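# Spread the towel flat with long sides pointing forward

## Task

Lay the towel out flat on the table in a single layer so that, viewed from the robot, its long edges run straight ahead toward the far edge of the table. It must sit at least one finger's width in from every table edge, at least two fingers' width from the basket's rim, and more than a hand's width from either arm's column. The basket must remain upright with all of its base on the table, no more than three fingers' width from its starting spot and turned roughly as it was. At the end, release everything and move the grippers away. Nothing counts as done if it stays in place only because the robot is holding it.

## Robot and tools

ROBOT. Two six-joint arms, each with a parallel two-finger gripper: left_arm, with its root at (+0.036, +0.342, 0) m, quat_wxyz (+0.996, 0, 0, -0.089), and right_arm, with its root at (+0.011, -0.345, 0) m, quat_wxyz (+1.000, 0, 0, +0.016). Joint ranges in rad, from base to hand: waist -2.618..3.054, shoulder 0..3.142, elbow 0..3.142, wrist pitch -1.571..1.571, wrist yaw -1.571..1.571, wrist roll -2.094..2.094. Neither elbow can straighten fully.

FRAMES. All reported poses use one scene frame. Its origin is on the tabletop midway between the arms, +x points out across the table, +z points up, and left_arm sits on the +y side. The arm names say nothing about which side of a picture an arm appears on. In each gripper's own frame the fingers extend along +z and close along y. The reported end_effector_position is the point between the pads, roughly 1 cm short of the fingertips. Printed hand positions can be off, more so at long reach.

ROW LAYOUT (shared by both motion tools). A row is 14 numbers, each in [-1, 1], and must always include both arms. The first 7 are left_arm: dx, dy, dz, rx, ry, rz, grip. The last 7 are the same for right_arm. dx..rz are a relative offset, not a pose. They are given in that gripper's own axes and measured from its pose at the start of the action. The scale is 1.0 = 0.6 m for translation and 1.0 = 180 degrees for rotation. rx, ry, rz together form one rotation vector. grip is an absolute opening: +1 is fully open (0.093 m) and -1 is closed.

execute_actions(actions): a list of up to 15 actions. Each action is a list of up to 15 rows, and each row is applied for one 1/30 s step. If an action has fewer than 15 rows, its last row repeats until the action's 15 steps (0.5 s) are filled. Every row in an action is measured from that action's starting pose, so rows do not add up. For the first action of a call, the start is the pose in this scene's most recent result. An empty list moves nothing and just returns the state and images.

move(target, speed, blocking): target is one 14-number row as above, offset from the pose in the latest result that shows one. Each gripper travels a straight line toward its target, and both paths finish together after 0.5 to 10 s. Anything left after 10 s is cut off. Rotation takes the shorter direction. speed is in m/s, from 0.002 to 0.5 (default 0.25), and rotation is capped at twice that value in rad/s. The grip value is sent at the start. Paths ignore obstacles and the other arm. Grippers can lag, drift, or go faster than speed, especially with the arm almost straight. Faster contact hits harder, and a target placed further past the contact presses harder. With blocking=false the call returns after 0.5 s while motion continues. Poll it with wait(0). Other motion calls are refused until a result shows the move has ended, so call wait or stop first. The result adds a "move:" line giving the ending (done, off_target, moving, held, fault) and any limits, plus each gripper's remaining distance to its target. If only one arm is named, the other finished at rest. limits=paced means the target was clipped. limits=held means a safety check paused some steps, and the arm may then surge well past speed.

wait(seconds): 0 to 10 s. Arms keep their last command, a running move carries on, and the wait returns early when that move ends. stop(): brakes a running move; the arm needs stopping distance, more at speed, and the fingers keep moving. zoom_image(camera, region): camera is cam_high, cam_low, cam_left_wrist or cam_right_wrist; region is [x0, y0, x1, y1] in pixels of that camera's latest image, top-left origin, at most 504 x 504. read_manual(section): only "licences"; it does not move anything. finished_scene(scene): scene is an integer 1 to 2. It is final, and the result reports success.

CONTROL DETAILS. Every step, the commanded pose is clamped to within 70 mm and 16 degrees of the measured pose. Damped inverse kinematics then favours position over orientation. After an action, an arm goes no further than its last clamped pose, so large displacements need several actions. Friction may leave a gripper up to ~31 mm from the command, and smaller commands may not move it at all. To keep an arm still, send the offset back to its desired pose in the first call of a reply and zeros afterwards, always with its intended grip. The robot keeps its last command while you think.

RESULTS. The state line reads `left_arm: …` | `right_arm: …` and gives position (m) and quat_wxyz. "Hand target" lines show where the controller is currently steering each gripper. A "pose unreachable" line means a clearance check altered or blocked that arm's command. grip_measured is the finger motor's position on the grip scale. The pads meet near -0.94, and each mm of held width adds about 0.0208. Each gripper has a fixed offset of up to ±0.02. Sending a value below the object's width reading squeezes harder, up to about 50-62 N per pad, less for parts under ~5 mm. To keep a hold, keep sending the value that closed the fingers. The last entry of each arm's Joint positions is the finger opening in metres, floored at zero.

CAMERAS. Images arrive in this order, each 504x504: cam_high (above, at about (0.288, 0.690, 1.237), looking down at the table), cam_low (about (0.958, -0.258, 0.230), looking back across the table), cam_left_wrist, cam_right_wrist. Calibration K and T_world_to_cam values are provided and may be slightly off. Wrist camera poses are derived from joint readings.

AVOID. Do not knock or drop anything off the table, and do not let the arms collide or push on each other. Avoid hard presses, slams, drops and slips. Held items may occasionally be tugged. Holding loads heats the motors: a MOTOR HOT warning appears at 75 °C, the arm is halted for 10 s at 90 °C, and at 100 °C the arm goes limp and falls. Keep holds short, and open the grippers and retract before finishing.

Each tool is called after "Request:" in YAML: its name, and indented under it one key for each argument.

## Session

Request:
execute_actions:
  actions: []

Scene clock: 0.00 s.
left_arm: end_effector_position=(+0.5198, +0.6333, +0.2234) grip_measured=+1.000 end_effector_quat_wxyz=(-0.421, +0.714, -0.261, +0.494) | right_arm: end_effector_position=(+0.2574, -0.3993, +0.3707) grip_measured=+1.000 end_effector_quat_wxyz=(+0.194, +0.850, +0.414, +0.263)
Joint positions: left_arm=[ 0.797  1.875  1.212  0.5    0.26  -2.043  0.093] | right_arm=[-0.273  1.276  1.922 -1.551 -0.035  2.007  0.093]
Joint velocities: left_arm=[ 0.002  0.002 -0.002  0.022 -0.007  0.022  0.   ] | right_arm=[-0.002 -0.027  0.007 -0.007  0.022 -0.022  0.   ]
Motor temperatures (°C, as the motors report them): left_arm=[26 32 31 31 29 27] | right_arm=[26 29 32 29 26 28]
Hand target (left_arm): +0.520, +0.633, +0.223; -0.421, +0.714, -0.261, +0.494
Hand target (right_arm): +0.257, -0.399, +0.371; +0.194, +0.850, +0.414, +0.263
camera_calibration (this result's frames):
cam_left_wrist: T_world_to_cam=[[-0.0376209, 0.523718, 0.851061, -0.499781], [-0.0369631, -0.85181, 0.522545, 0.477645], [0.998608, -0.0117992, 0.0514041, -0.439268], [0, 0, 0, 1]] pos_world=[0.437509, 0.663424, 0.198333]
cam_right_wrist: T_world_to_cam=[[-0.597938, 0.581949, -0.551186, 0.586335], [0.205405, 0.775943, 0.596423, 0.0730943], [0.774777, 0.243408, -0.583501, 0.197977], [0, 0, 0, 1]] pos_world=[0.18219, -0.446123, 0.395104]

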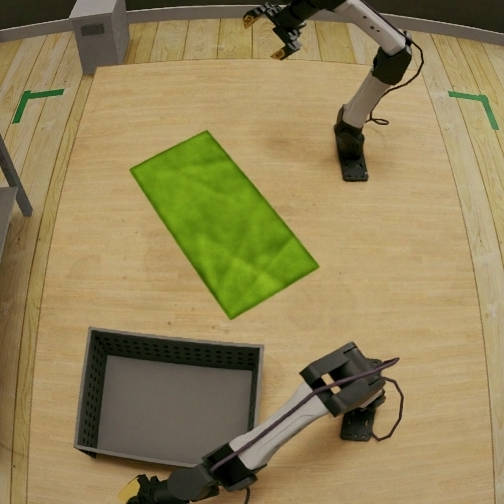

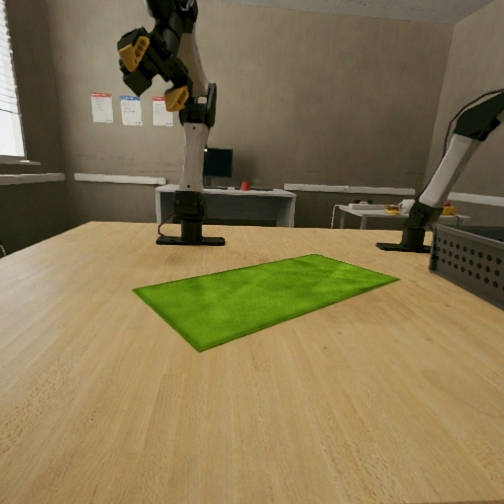

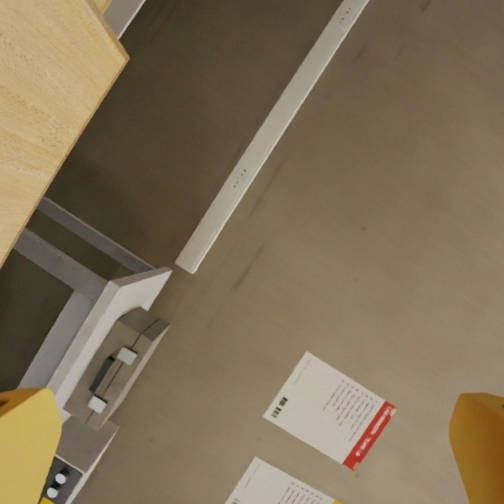

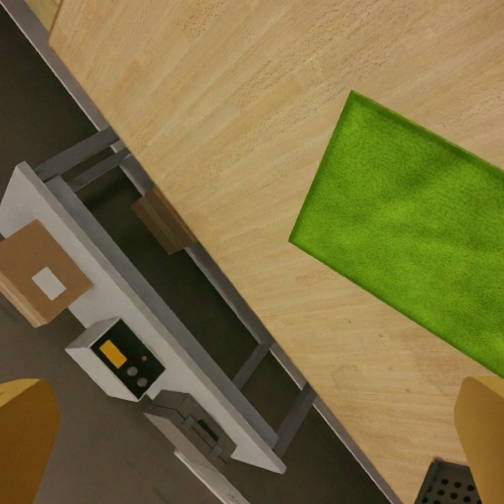

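Request:
move:
  target: [0.081,-0.143,-0.026,0,0,0.5,0.3,0.011,-0.12,0.453,0.223,0.028,-0.37,0.3]
  speed: 0.4

Request:
move:
  target: [0.612,-0.481,-0.56,0.214,0.465,0.486,0.3,0,0,0,0,0,0,0.3]
  speed: 0.3

Request:
move:
  target: [0,0,0.13,0,0,0,0.3,0,0,0,0,0,0,0.3]

Scene clock: 30.97 s.
left_arm: end_effector_position=(+0.5229, +0.6355, +0.2992) grip_measured=+0.302 end_effector_quat_wxyz=(+0.631, -0.334, +0.698, -0.059) | right_arm: end_effector_position=(+0.3730, -0.3874, +0.1153) grip_measured=+0.302 end_effector_quat_wxyz=(-0.013, +0.504, +0.864, -0.003)
Joint positions: left_arm=[ 0.797  1.813  1.485  0.123  0.26  -0.486  0.06 ] | right_arm=[-0.152  1.954  1.711 -1.354 -0.005  0.937  0.06 ]
Joint velocities: left_arm=[-0.017 -0.002 -0.007 -0.007  0.022  0.066 -0.001] | right_arm=[ 0.002  0.002  0.017  0.007  0.022 -0.022 -0.   ]
Motor temperatures (°C, as the motors report them): left_arm=[26 39 34 37 29 27] | right_arm=[26 29 33 32 26 28]
Hand target (left_arm): +0.521, +0.633, +0.323; +0.647, -0.320, +0.690, -0.052
Hand target (right_arm): +0.382, -0.386, +0.118; +0.000, +0.495, +0.869, -0.002
Off the commanded pose (left_arm): 0.024 m, 3 deg.
Off the commanded pose (right_arm): 0.011 m, 2 deg.
move: off_target (left_arm, right_arm)
camera_calibration (this result's frames):
cam_left_wrist: T_world_to_cam=[[0.401751, -0.758425, 0.513213, 0.120792], [-0.351886, -0.645258, -0.6781, 0.832667], [0.845442, 0.0918351, -0.526112, -0.259209], [0, 0, 0, 1]] pos_world=[0.463621, 0.652701, 0.366266]
cam_right_wrist: T_world_to_cam=[[-0.870569, -0.491861, 0.0135083, 0.128336], [-0.434205, 0.780857, 0.449142, 0.449895], [-0.231463, 0.385144, -0.893358, 0.422424], [0, 0, 0, 1]] pos_world=[0.404848, -0.450873, 0.173576]

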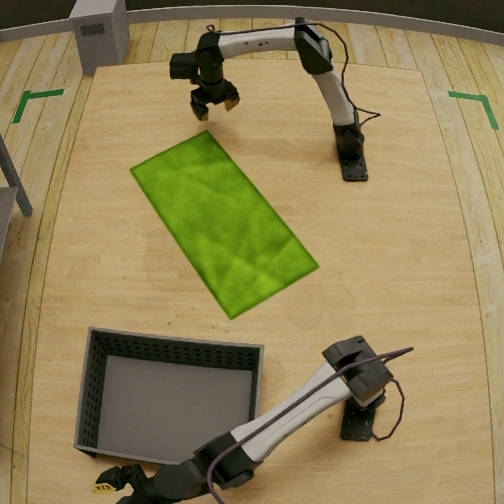

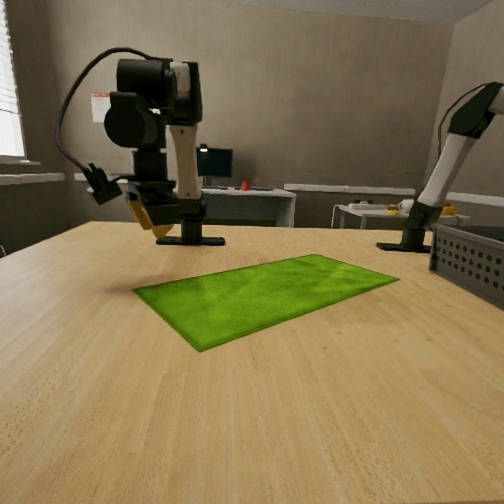

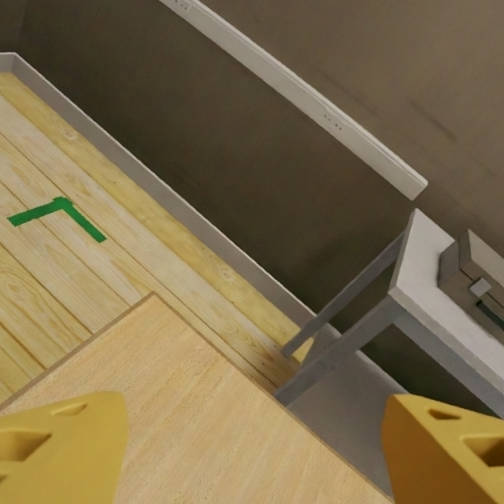

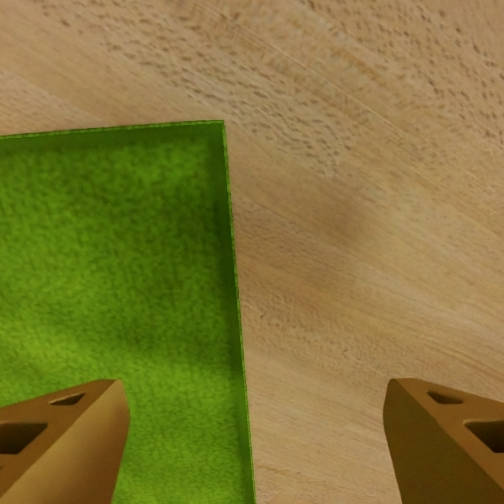

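Scene clock: 35.07 s.
left_arm: end_effector_position=(+0.3379, +0.0965, +0.2033) grip_measured=+0.302 end_effector_quat_wxyz=(+0.058, +0.473, +0.877, -0.056) | right_arm: end_effector_position=(+0.3730, -0.3874, +0.1153) grip_measured=+0.302 end_effector_quat_wxyz=(-0.013, +0.504, +0.864, -0.003)
Joint positions: left_arm=[-0.465  1.958  2.062 -1.543  0.093  0.34   0.06 ] | right_arm=[-0.152  1.954  1.711 -1.354 -0.005  0.937  0.06 ]
Joint velocities: left_arm=[-0.017 -0.007 -0.002  0.007 -0.007  0.051 -0.   ] | right_arm=[-0.007  0.007  0.007 -0.022  0.007 -0.051 -0.   ]
Motor temperatures (°C, as the motors report them): left_arm=[26 39 35 36 29 27] | right_arm=[26 30 33 32 26 28]
Hand target (left_arm): +0.339, +0.096, +0.206; +0.059, +0.478, +0.875, -0.053
Hand target (right_arm): +0.373, -0.387, +0.115; -0.013, +0.504, +0.864, -0.003
Off the commanded pose (left_arm): 0.006 m, 8 deg.
Off the commanded pose (right_arm): 0.000 m, 0 deg.
joint sent to its limit (left arm) — the command would take joint 4 (wrist pitch) past its lower limit, so that joint was sent only as far as its limit.
move: off_target (left_arm)
camera_calibration (this result's frames):
cam_left_wrist: T_world_to_cam=[[-0.828269, -0.559264, 0.0345427, 0.329254], [-0.53225, 0.804536, 0.263501, 0.0843127], [-0.175158, 0.199865, -0.96404, 0.319674], [0, 0, 0, 1]] pos_world=[0.373579, 0.0524158, 0.274589]
cam_right_wrist: T_world_to_cam=[[-0.870569, -0.491861, 0.0135083, 0.128336], [-0.434205, 0.780857, 0.449142, 0.449895], [-0.231463, 0.385144, -0.893358, 0.422424], [0, 0, 0, 1]] pos_world=[0.404848, -0.450873, 0.173576]

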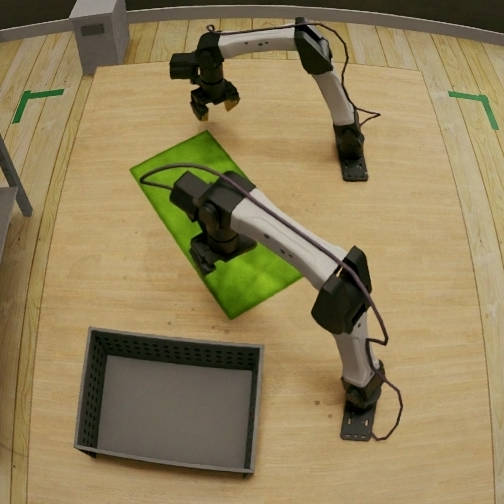

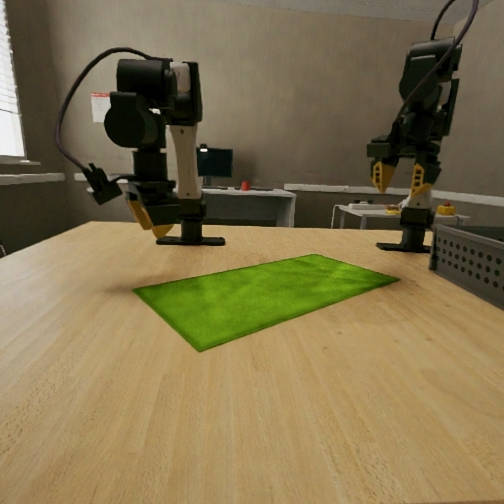

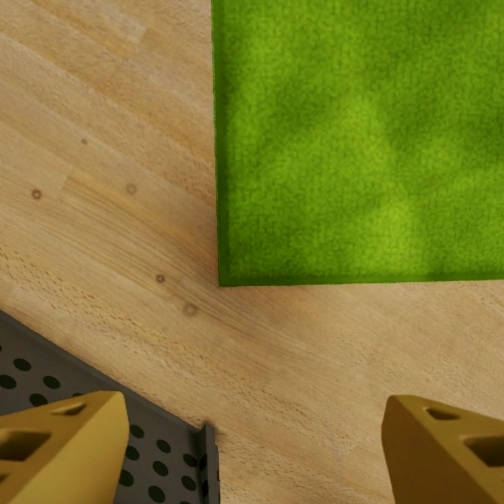

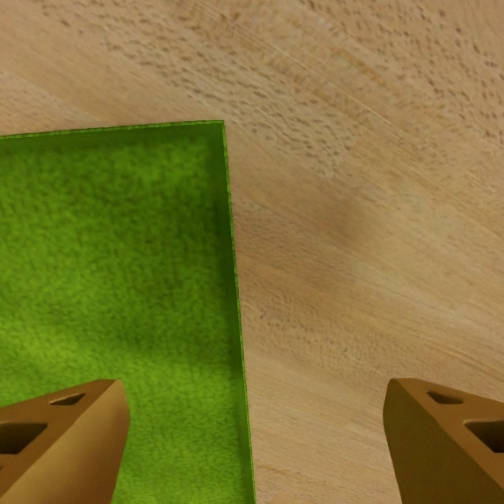

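Scene clock: 36.13 s.
left_arm: end_effector_position=(+0.3424, +0.0884, +0.1256) grip_measured=+0.302 end_effector_quat_wxyz=(+0.048, +0.474, +0.877, -0.055) | right_arm: end_effector_position=(+0.3730, -0.3874, +0.1153) grip_measured=+0.302 end_effector_quat_wxyz=(-0.013, +0.504, +0.864, -0.003)
Joint positions: left_arm=[-0.475  1.952  1.74  -1.246  0.093  0.333  0.06 ] | right_arm=[-0.152  1.954  1.711 -1.354 -0.005  0.937  0.06 ]
Joint velocities: left_arm=[-0.002 -0.002 -0.022  0.095  0.022 -0.081  0.   ] | right_arm=[ 0.012  0.002 -0.017 -0.051 -0.051 -0.037 -0.   ]
Motor temperatures (°C, as the motors report them): left_arm=[26 39 35 36 29 27] | right_arm=[26 30 34 31 26 28]
Hand target (left_arm): +0.342, +0.086, +0.126; +0.057, +0.473, +0.877, -0.056
Hand target (right_arm): +0.373, -0.387, +0.115; -0.013, +0.504, +0.864, -0.003
Off the commanded pose (left_arm): 0.004 m, 1 deg.
Off the commanded pose (right_arm): 0.000 m, 0 deg.
move: done
camera_calibration (this result's frames):
cam_left_wrist: T_world_to_cam=[[-0.829437, -0.557072, 0.041285, 0.330497], [-0.525591, 0.803319, 0.28006, 0.109494], [-0.189178, 0.210593, -0.959094, 0.250388], [0, 0, 0, 1]] pos_world=[0.379044, 0.0434225, 0.195837]
cam_right_wrist: T_world_to_cam=[[-0.870569, -0.491861, 0.0135083, 0.128336], [-0.434205, 0.780857, 0.449142, 0.449895], [-0.231463, 0.385144, -0.893358, 0.422424], [0, 0, 0, 1]] pos_world=[0.404848, -0.450873, 0.173576]

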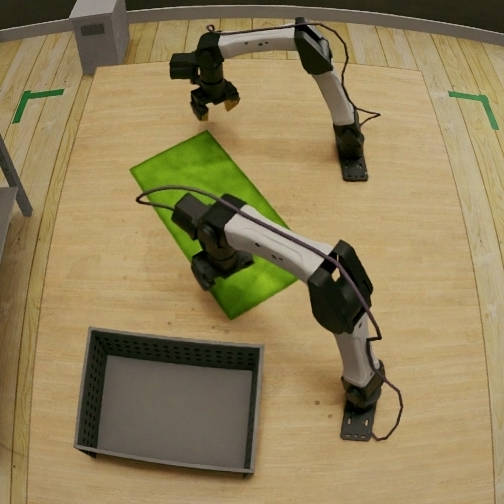

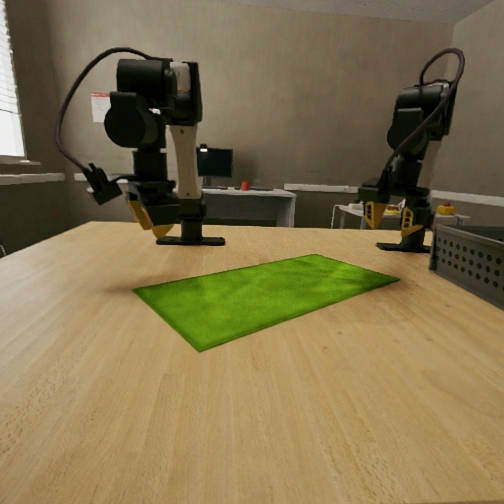

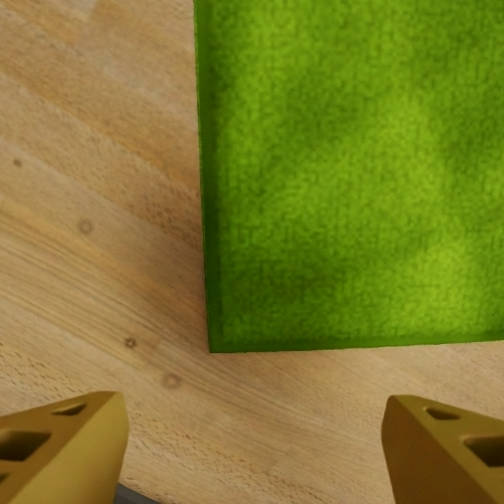

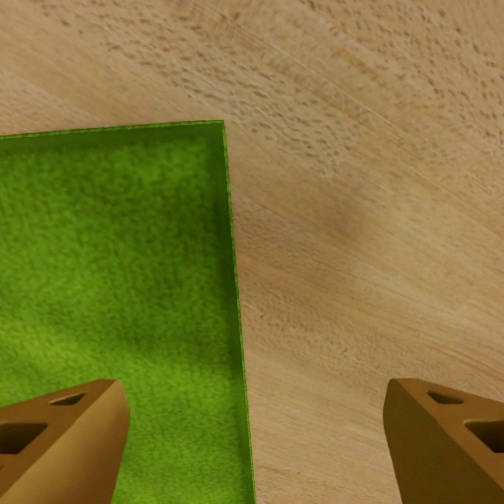

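Request:
move:
  target: [0.03,0.016,0.13,-0.016,0.043,0,0.3,-0.055,0.036,0.117,0,0,0,0.3]
  speed: 0.12

Request:
move:
  target: [0,0,0.07,0,0,0,0.3,0,0,0.07,0,0,0,0.3]
  speed: 0.05

Request:
move:
  target: [0,0,0,0,0,0,-1,0,0,0,0,0,0,-1]

Request:
move:
  target: [0,0,-0.06,0,0,0,-1,0,0,-0.06,0,0,0,-1]
  speed: 0.08

Scene clock: 52.20 s.
left_arm: end_effector_position=(+0.3430, +0.0999, +0.0503) grip_measured=+0.302 end_effector_quat_wxyz=(-0.002, +0.476, +0.879, -0.007) | right_arm: end_effector_position=(+0.4049, -0.4005, +0.0504) grip_measured=+0.302 end_effector_quat_wxyz=(-0.014, +0.503, +0.864, -0.003)
Joint positions: left_arm=[-0.485  2.064  1.61  -1.119  0.014  0.33   0.06 ] | right_arm=[-0.175  2.116  1.69  -1.173 -0.005  0.912  0.06 ]
Joint velocities: left_arm=[ 0.027 -0.012 -0.002  0.037  0.037 -0.022  0.   ] | right_arm=[-0.017 -0.012  0.012  0.037  0.037  0.022 -0.   ]
Motor temperatures (°C, as the motors report them): left_arm=[26 41 34 34 29 27] | right_arm=[26 34 34 30 26 28]
Hand target (left_arm): +0.343, +0.099, +0.045; +0.001, +0.475, +0.880, -0.001
Hand target (right_arm): +0.406, -0.405, +0.044; -0.013, +0.504, +0.864, -0.003
Off the commanded pose (left_arm): 0.005 m, 1 deg.
Off the commanded pose (right_arm): 0.008 m, 0 deg.
move: done
camera_calibration (this result's frames):
cam_left_wrist: T_world_to_cam=[[-0.829647, -0.558284, 0.00208922, 0.342691], [-0.509454, 0.758602, 0.406177, 0.114215], [-0.228347, 0.335919, -0.913792, 0.174499], [0, 0, 0, 1]] pos_world=[0.382347, 0.0460577, 0.112348]
cam_right_wrist: T_world_to_cam=[[-0.869798, -0.493193, 0.0145294, 0.149652], [-0.43463, 0.779791, 0.450581, 0.502841], [-0.233553, 0.3856, -0.892617, 0.377873], [0, 0, 0, 1]] pos_world=[0.436971, -0.464011, 0.108551]

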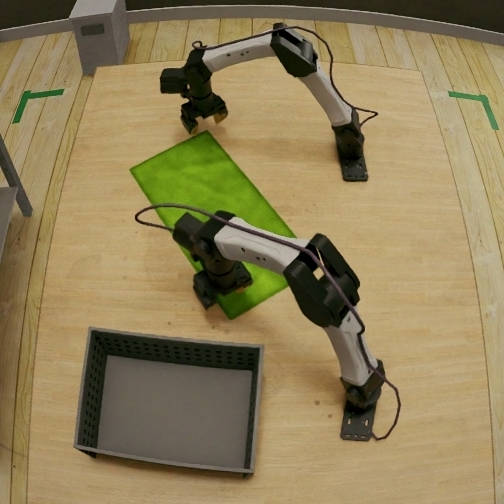

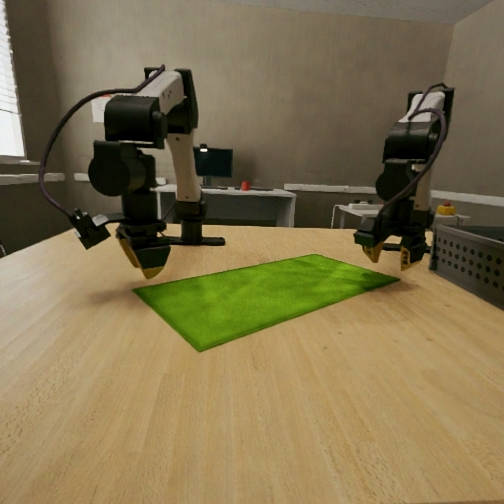

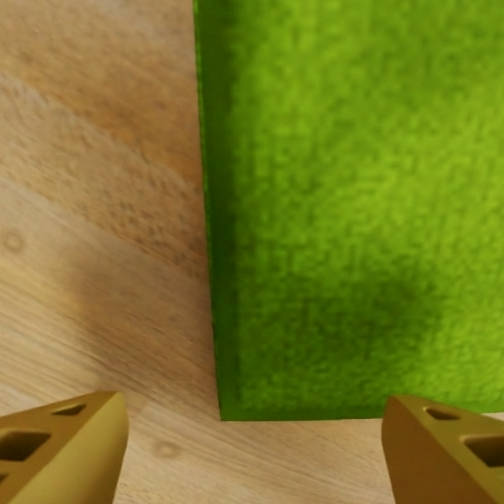

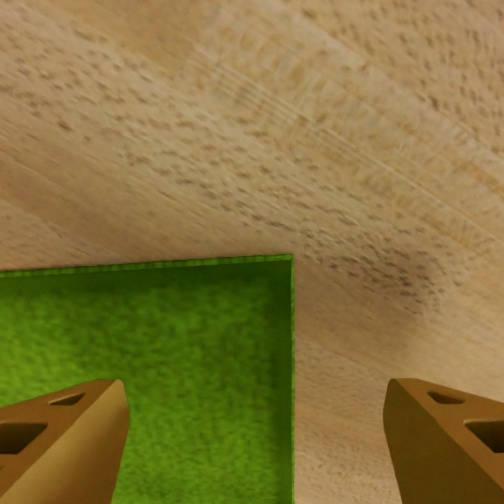

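Scene clock: 53.37 s.
left_arm: end_effector_position=(+0.3413, +0.1013, +0.0176) grip_measured=+0.302 end_effector_quat_wxyz=(-0.005, +0.476, +0.879, -0.006) | right_arm: end_effector_position=(+0.4027, -0.4001, +0.0188) grip_measured=+0.302 end_effector_quat_wxyz=(-0.014, +0.503, +0.864, -0.003)
Joint positions: left_arm=[-0.485  2.096  1.525 -1.008  0.014  0.33   0.06 ] | right_arm=[-0.175  2.137  1.593 -1.055 -0.005  0.912  0.06 ]
Joint velocities: left_arm=[-0.007  0.007 -0.012  0.007 -0.081 -0.007  0.   ] | right_arm=[-0.007 -0.022  0.002  0.066 -0.037  0.007 -0.001]
Motor temperatures (°C, as the motors report them): left_arm=[26 41 34 34 29 27] | right_arm=[26 34 34 30 26 28]
Hand target (left_arm): +0.342, +0.100, +0.008; -0.002, +0.476, +0.879, -0.007
Hand target (right_arm): +0.403, -0.401, +0.008; -0.014, +0.503, +0.864, -0.003
Off the commanded pose (left_arm): 0.010 m, 0 deg.
Off the commanded pose (right_arm): 0.010 m, 0 deg.
move: done
camera_calibration (this result's frames):
cam_left_wrist: T_world_to_cam=[[-0.82963, -0.558298, 0.00421951, 0.342024], [-0.50724, 0.756873, 0.41213, 0.124847], [-0.233285, 0.339775, -0.911115, 0.145051], [0, 0, 0, 1]] pos_world=[0.380919, 0.0471728, 0.0792619]
cam_right_wrist: T_world_to_cam=[[-0.86982, -0.493187, 0.0133908, 0.14839], [-0.435157, 0.779698, 0.450233, 0.515998], [-0.23249, 0.385794, -0.892811, 0.348636], [0, 0, 0, 1]] pos_world=[0.434667, -0.46364, 0.0769597]

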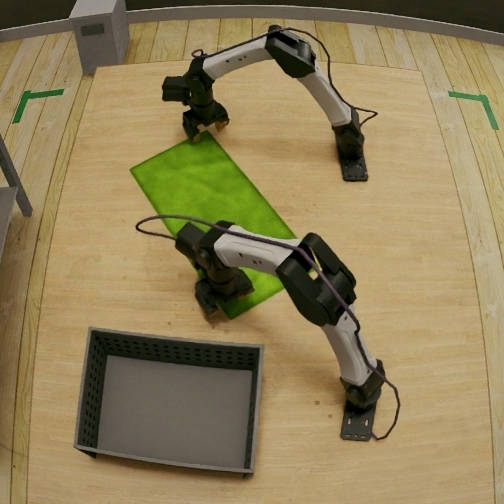

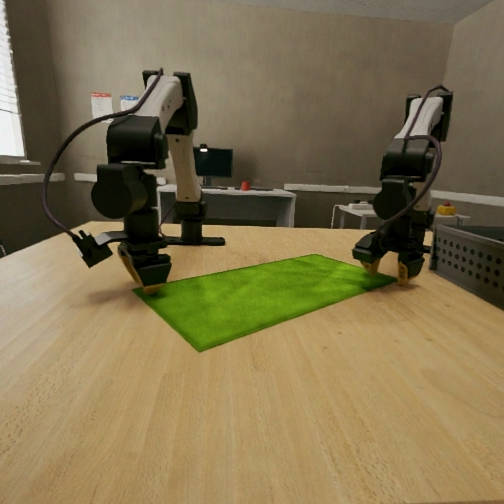

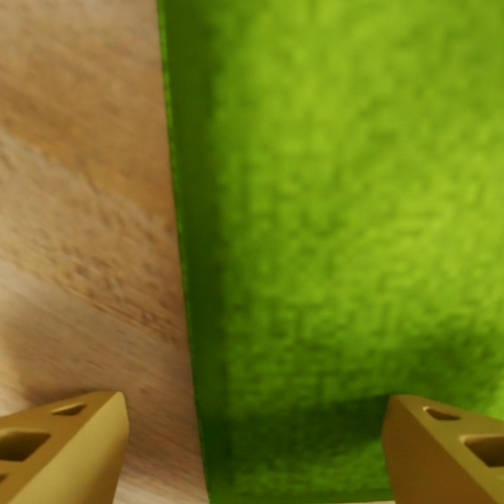

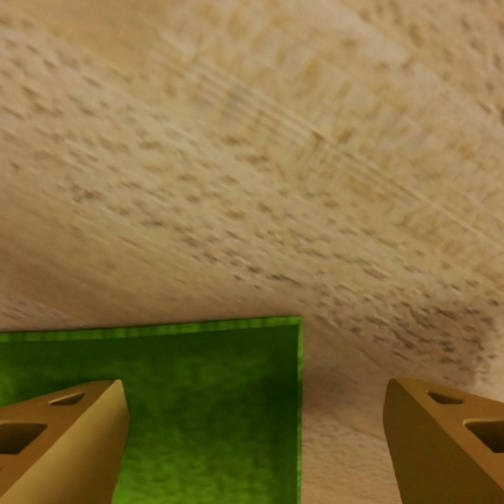

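Scene clock: 53.87 s.
left_arm: end_effector_position=(+0.3389, +0.0995, +0.0177) grip_measured=-0.983 end_effector_quat_wxyz=(-0.008, +0.476, +0.879, -0.014) | right_arm: end_effector_position=(+0.4030, -0.3996, +0.0188) grip_measured=-0.985 end_effector_quat_wxyz=(-0.014, +0.503, +0.864, -0.001)
Joint positions: left_arm=[-0.485  2.096  1.525 -1.011  0.03   0.33   0.   ] | right_arm=[-0.175  2.137  1.593 -1.054 -0.008  0.912  0.   ]
Joint velocities: left_arm=[-0.012  0.007  0.002  0.051 -0.007  0.007  0.   ] | right_arm=[-0.012 -0.012  0.007 -0.051  0.081  0.022  0.   ]
Motor temperatures (°C, as the motors report them): left_arm=[26 41 34 34 29 27] | right_arm=[26 34 34 30 26 28]
Hand target (left_arm): +0.341, +0.101, +0.018; -0.005, +0.476, +0.879, -0.006
Hand target (right_arm): +0.403, -0.400, +0.019; -0.013, +0.503, +0.864, -0.003
Off the commanded pose (left_arm): 0.003 m, 1 deg.
Off the commanded pose (right_arm): 0.001 m, 0 deg.
move: done
camera_calibration (this result's frames):
cam_left_wrist: T_world_to_cam=[[-0.829596, -0.557979, 0.0207583, 0.338691], [-0.501934, 0.761524, 0.410053, 0.122781], [-0.244608, 0.329759, -0.911826, 0.150029], [0, 0, 0, 1]] pos_world=[0.379303, 0.046008, 0.0794229]
cam_right_wrist: T_world_to_cam=[[-0.869875, -0.493151, 0.0109221, 0.148934], [-0.435628, 0.77842, 0.451985, 0.51538], [-0.231399, 0.388412, -0.891959, 0.349098], [0, 0, 0, 1]] pos_world=[0.434849, -0.463329, 0.0768108]

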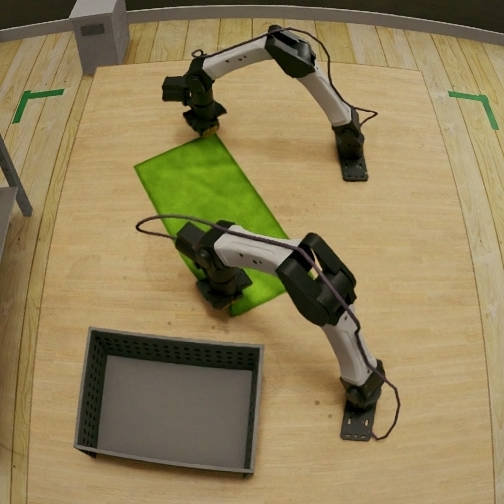

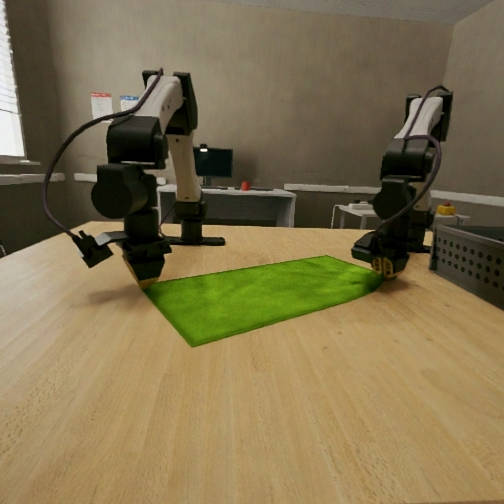

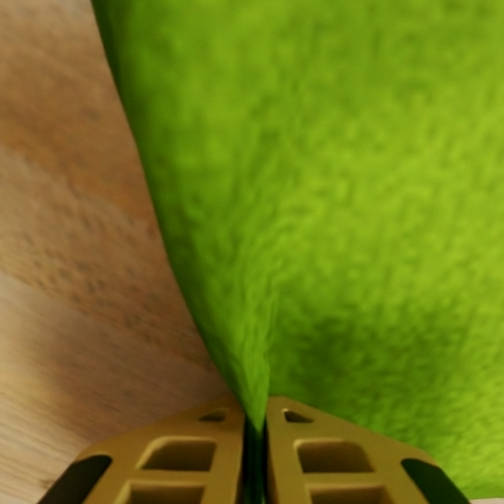

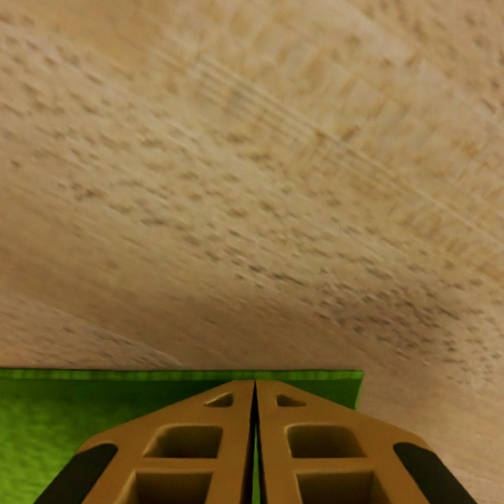

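Scene clock: 54.83 s.
left_arm: end_effector_position=(+0.3364, +0.1010, +0.0395) grip_measured=-0.984 end_effector_quat_wxyz=(-0.020, +0.476, +0.879, -0.013) | right_arm: end_effector_position=(+0.4000, -0.3992, +0.0375) grip_measured=-0.985 end_effector_quat_wxyz=(-0.029, +0.503, +0.864, -0.007)
Joint positions: left_arm=[-0.485  2.083  1.594 -1.118  0.032  0.33   0.   ] | right_arm=[-0.175  2.137  1.669 -1.162 -0.008  0.912  0.   ]
Joint velocities: left_arm=[ 0.007 -0.007 -0.012 -0.051  0.022  0.051  0.   ] | right_arm=[-0.017  0.002 -0.002 -0.095  0.007  0.022  0.   ]
Motor temperatures (°C, as the motors report them): left_arm=[26 42 34 34 29 27] | right_arm=[26 35 34 30 26 28]
Hand target (left_arm): +0.340, +0.099, +0.054; -0.008, +0.476, +0.879, -0.014
Hand target (right_arm): +0.404, -0.400, +0.055; -0.014, +0.503, +0.864, -0.001
Off the commanded pose (left_arm): 0.015 m, 1 deg.
Off the commanded pose (right_arm): 0.018 m, 2 deg.
move: off_target (left_arm, right_arm)
camera_calibration (this result's frames):
cam_left_wrist: T_world_to_cam=[[-0.829051, -0.55836, 0.0301325, 0.336504], [-0.49339, 0.755814, 0.430477, 0.108295], [-0.263136, 0.342021, -0.902098, 0.173345], [0, 0, 0, 1]] pos_world=[0.378024, 0.0467518, 0.0996163]
cam_right_wrist: T_world_to_cam=[[-0.869099, -0.493262, 0.036873, 0.145066], [-0.420664, 0.776281, 0.4695, 0.497823], [-0.26021, 0.39253, -0.882162, 0.377761], [0, 0, 0, 1]] pos_world=[0.43379, -0.463178, 0.0941701]

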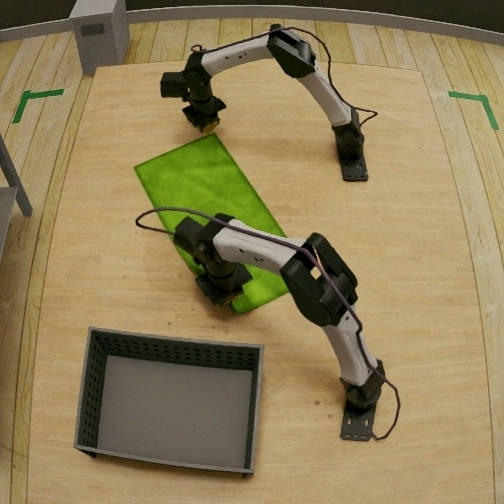

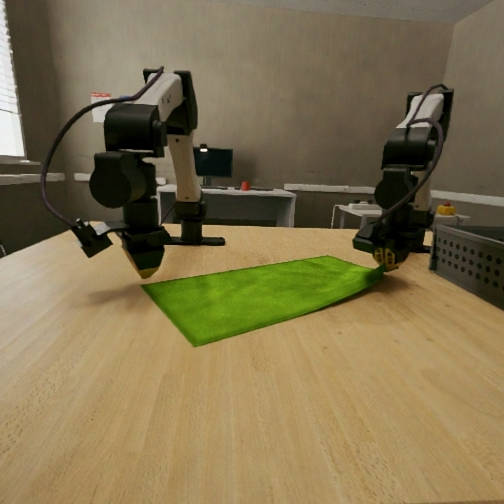

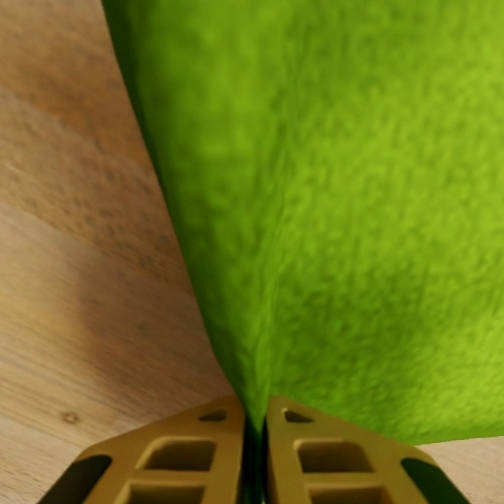

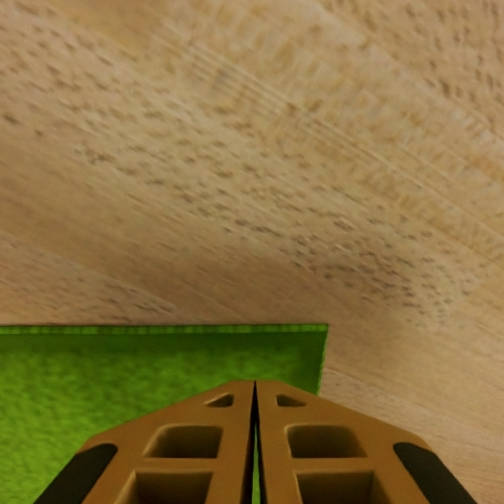

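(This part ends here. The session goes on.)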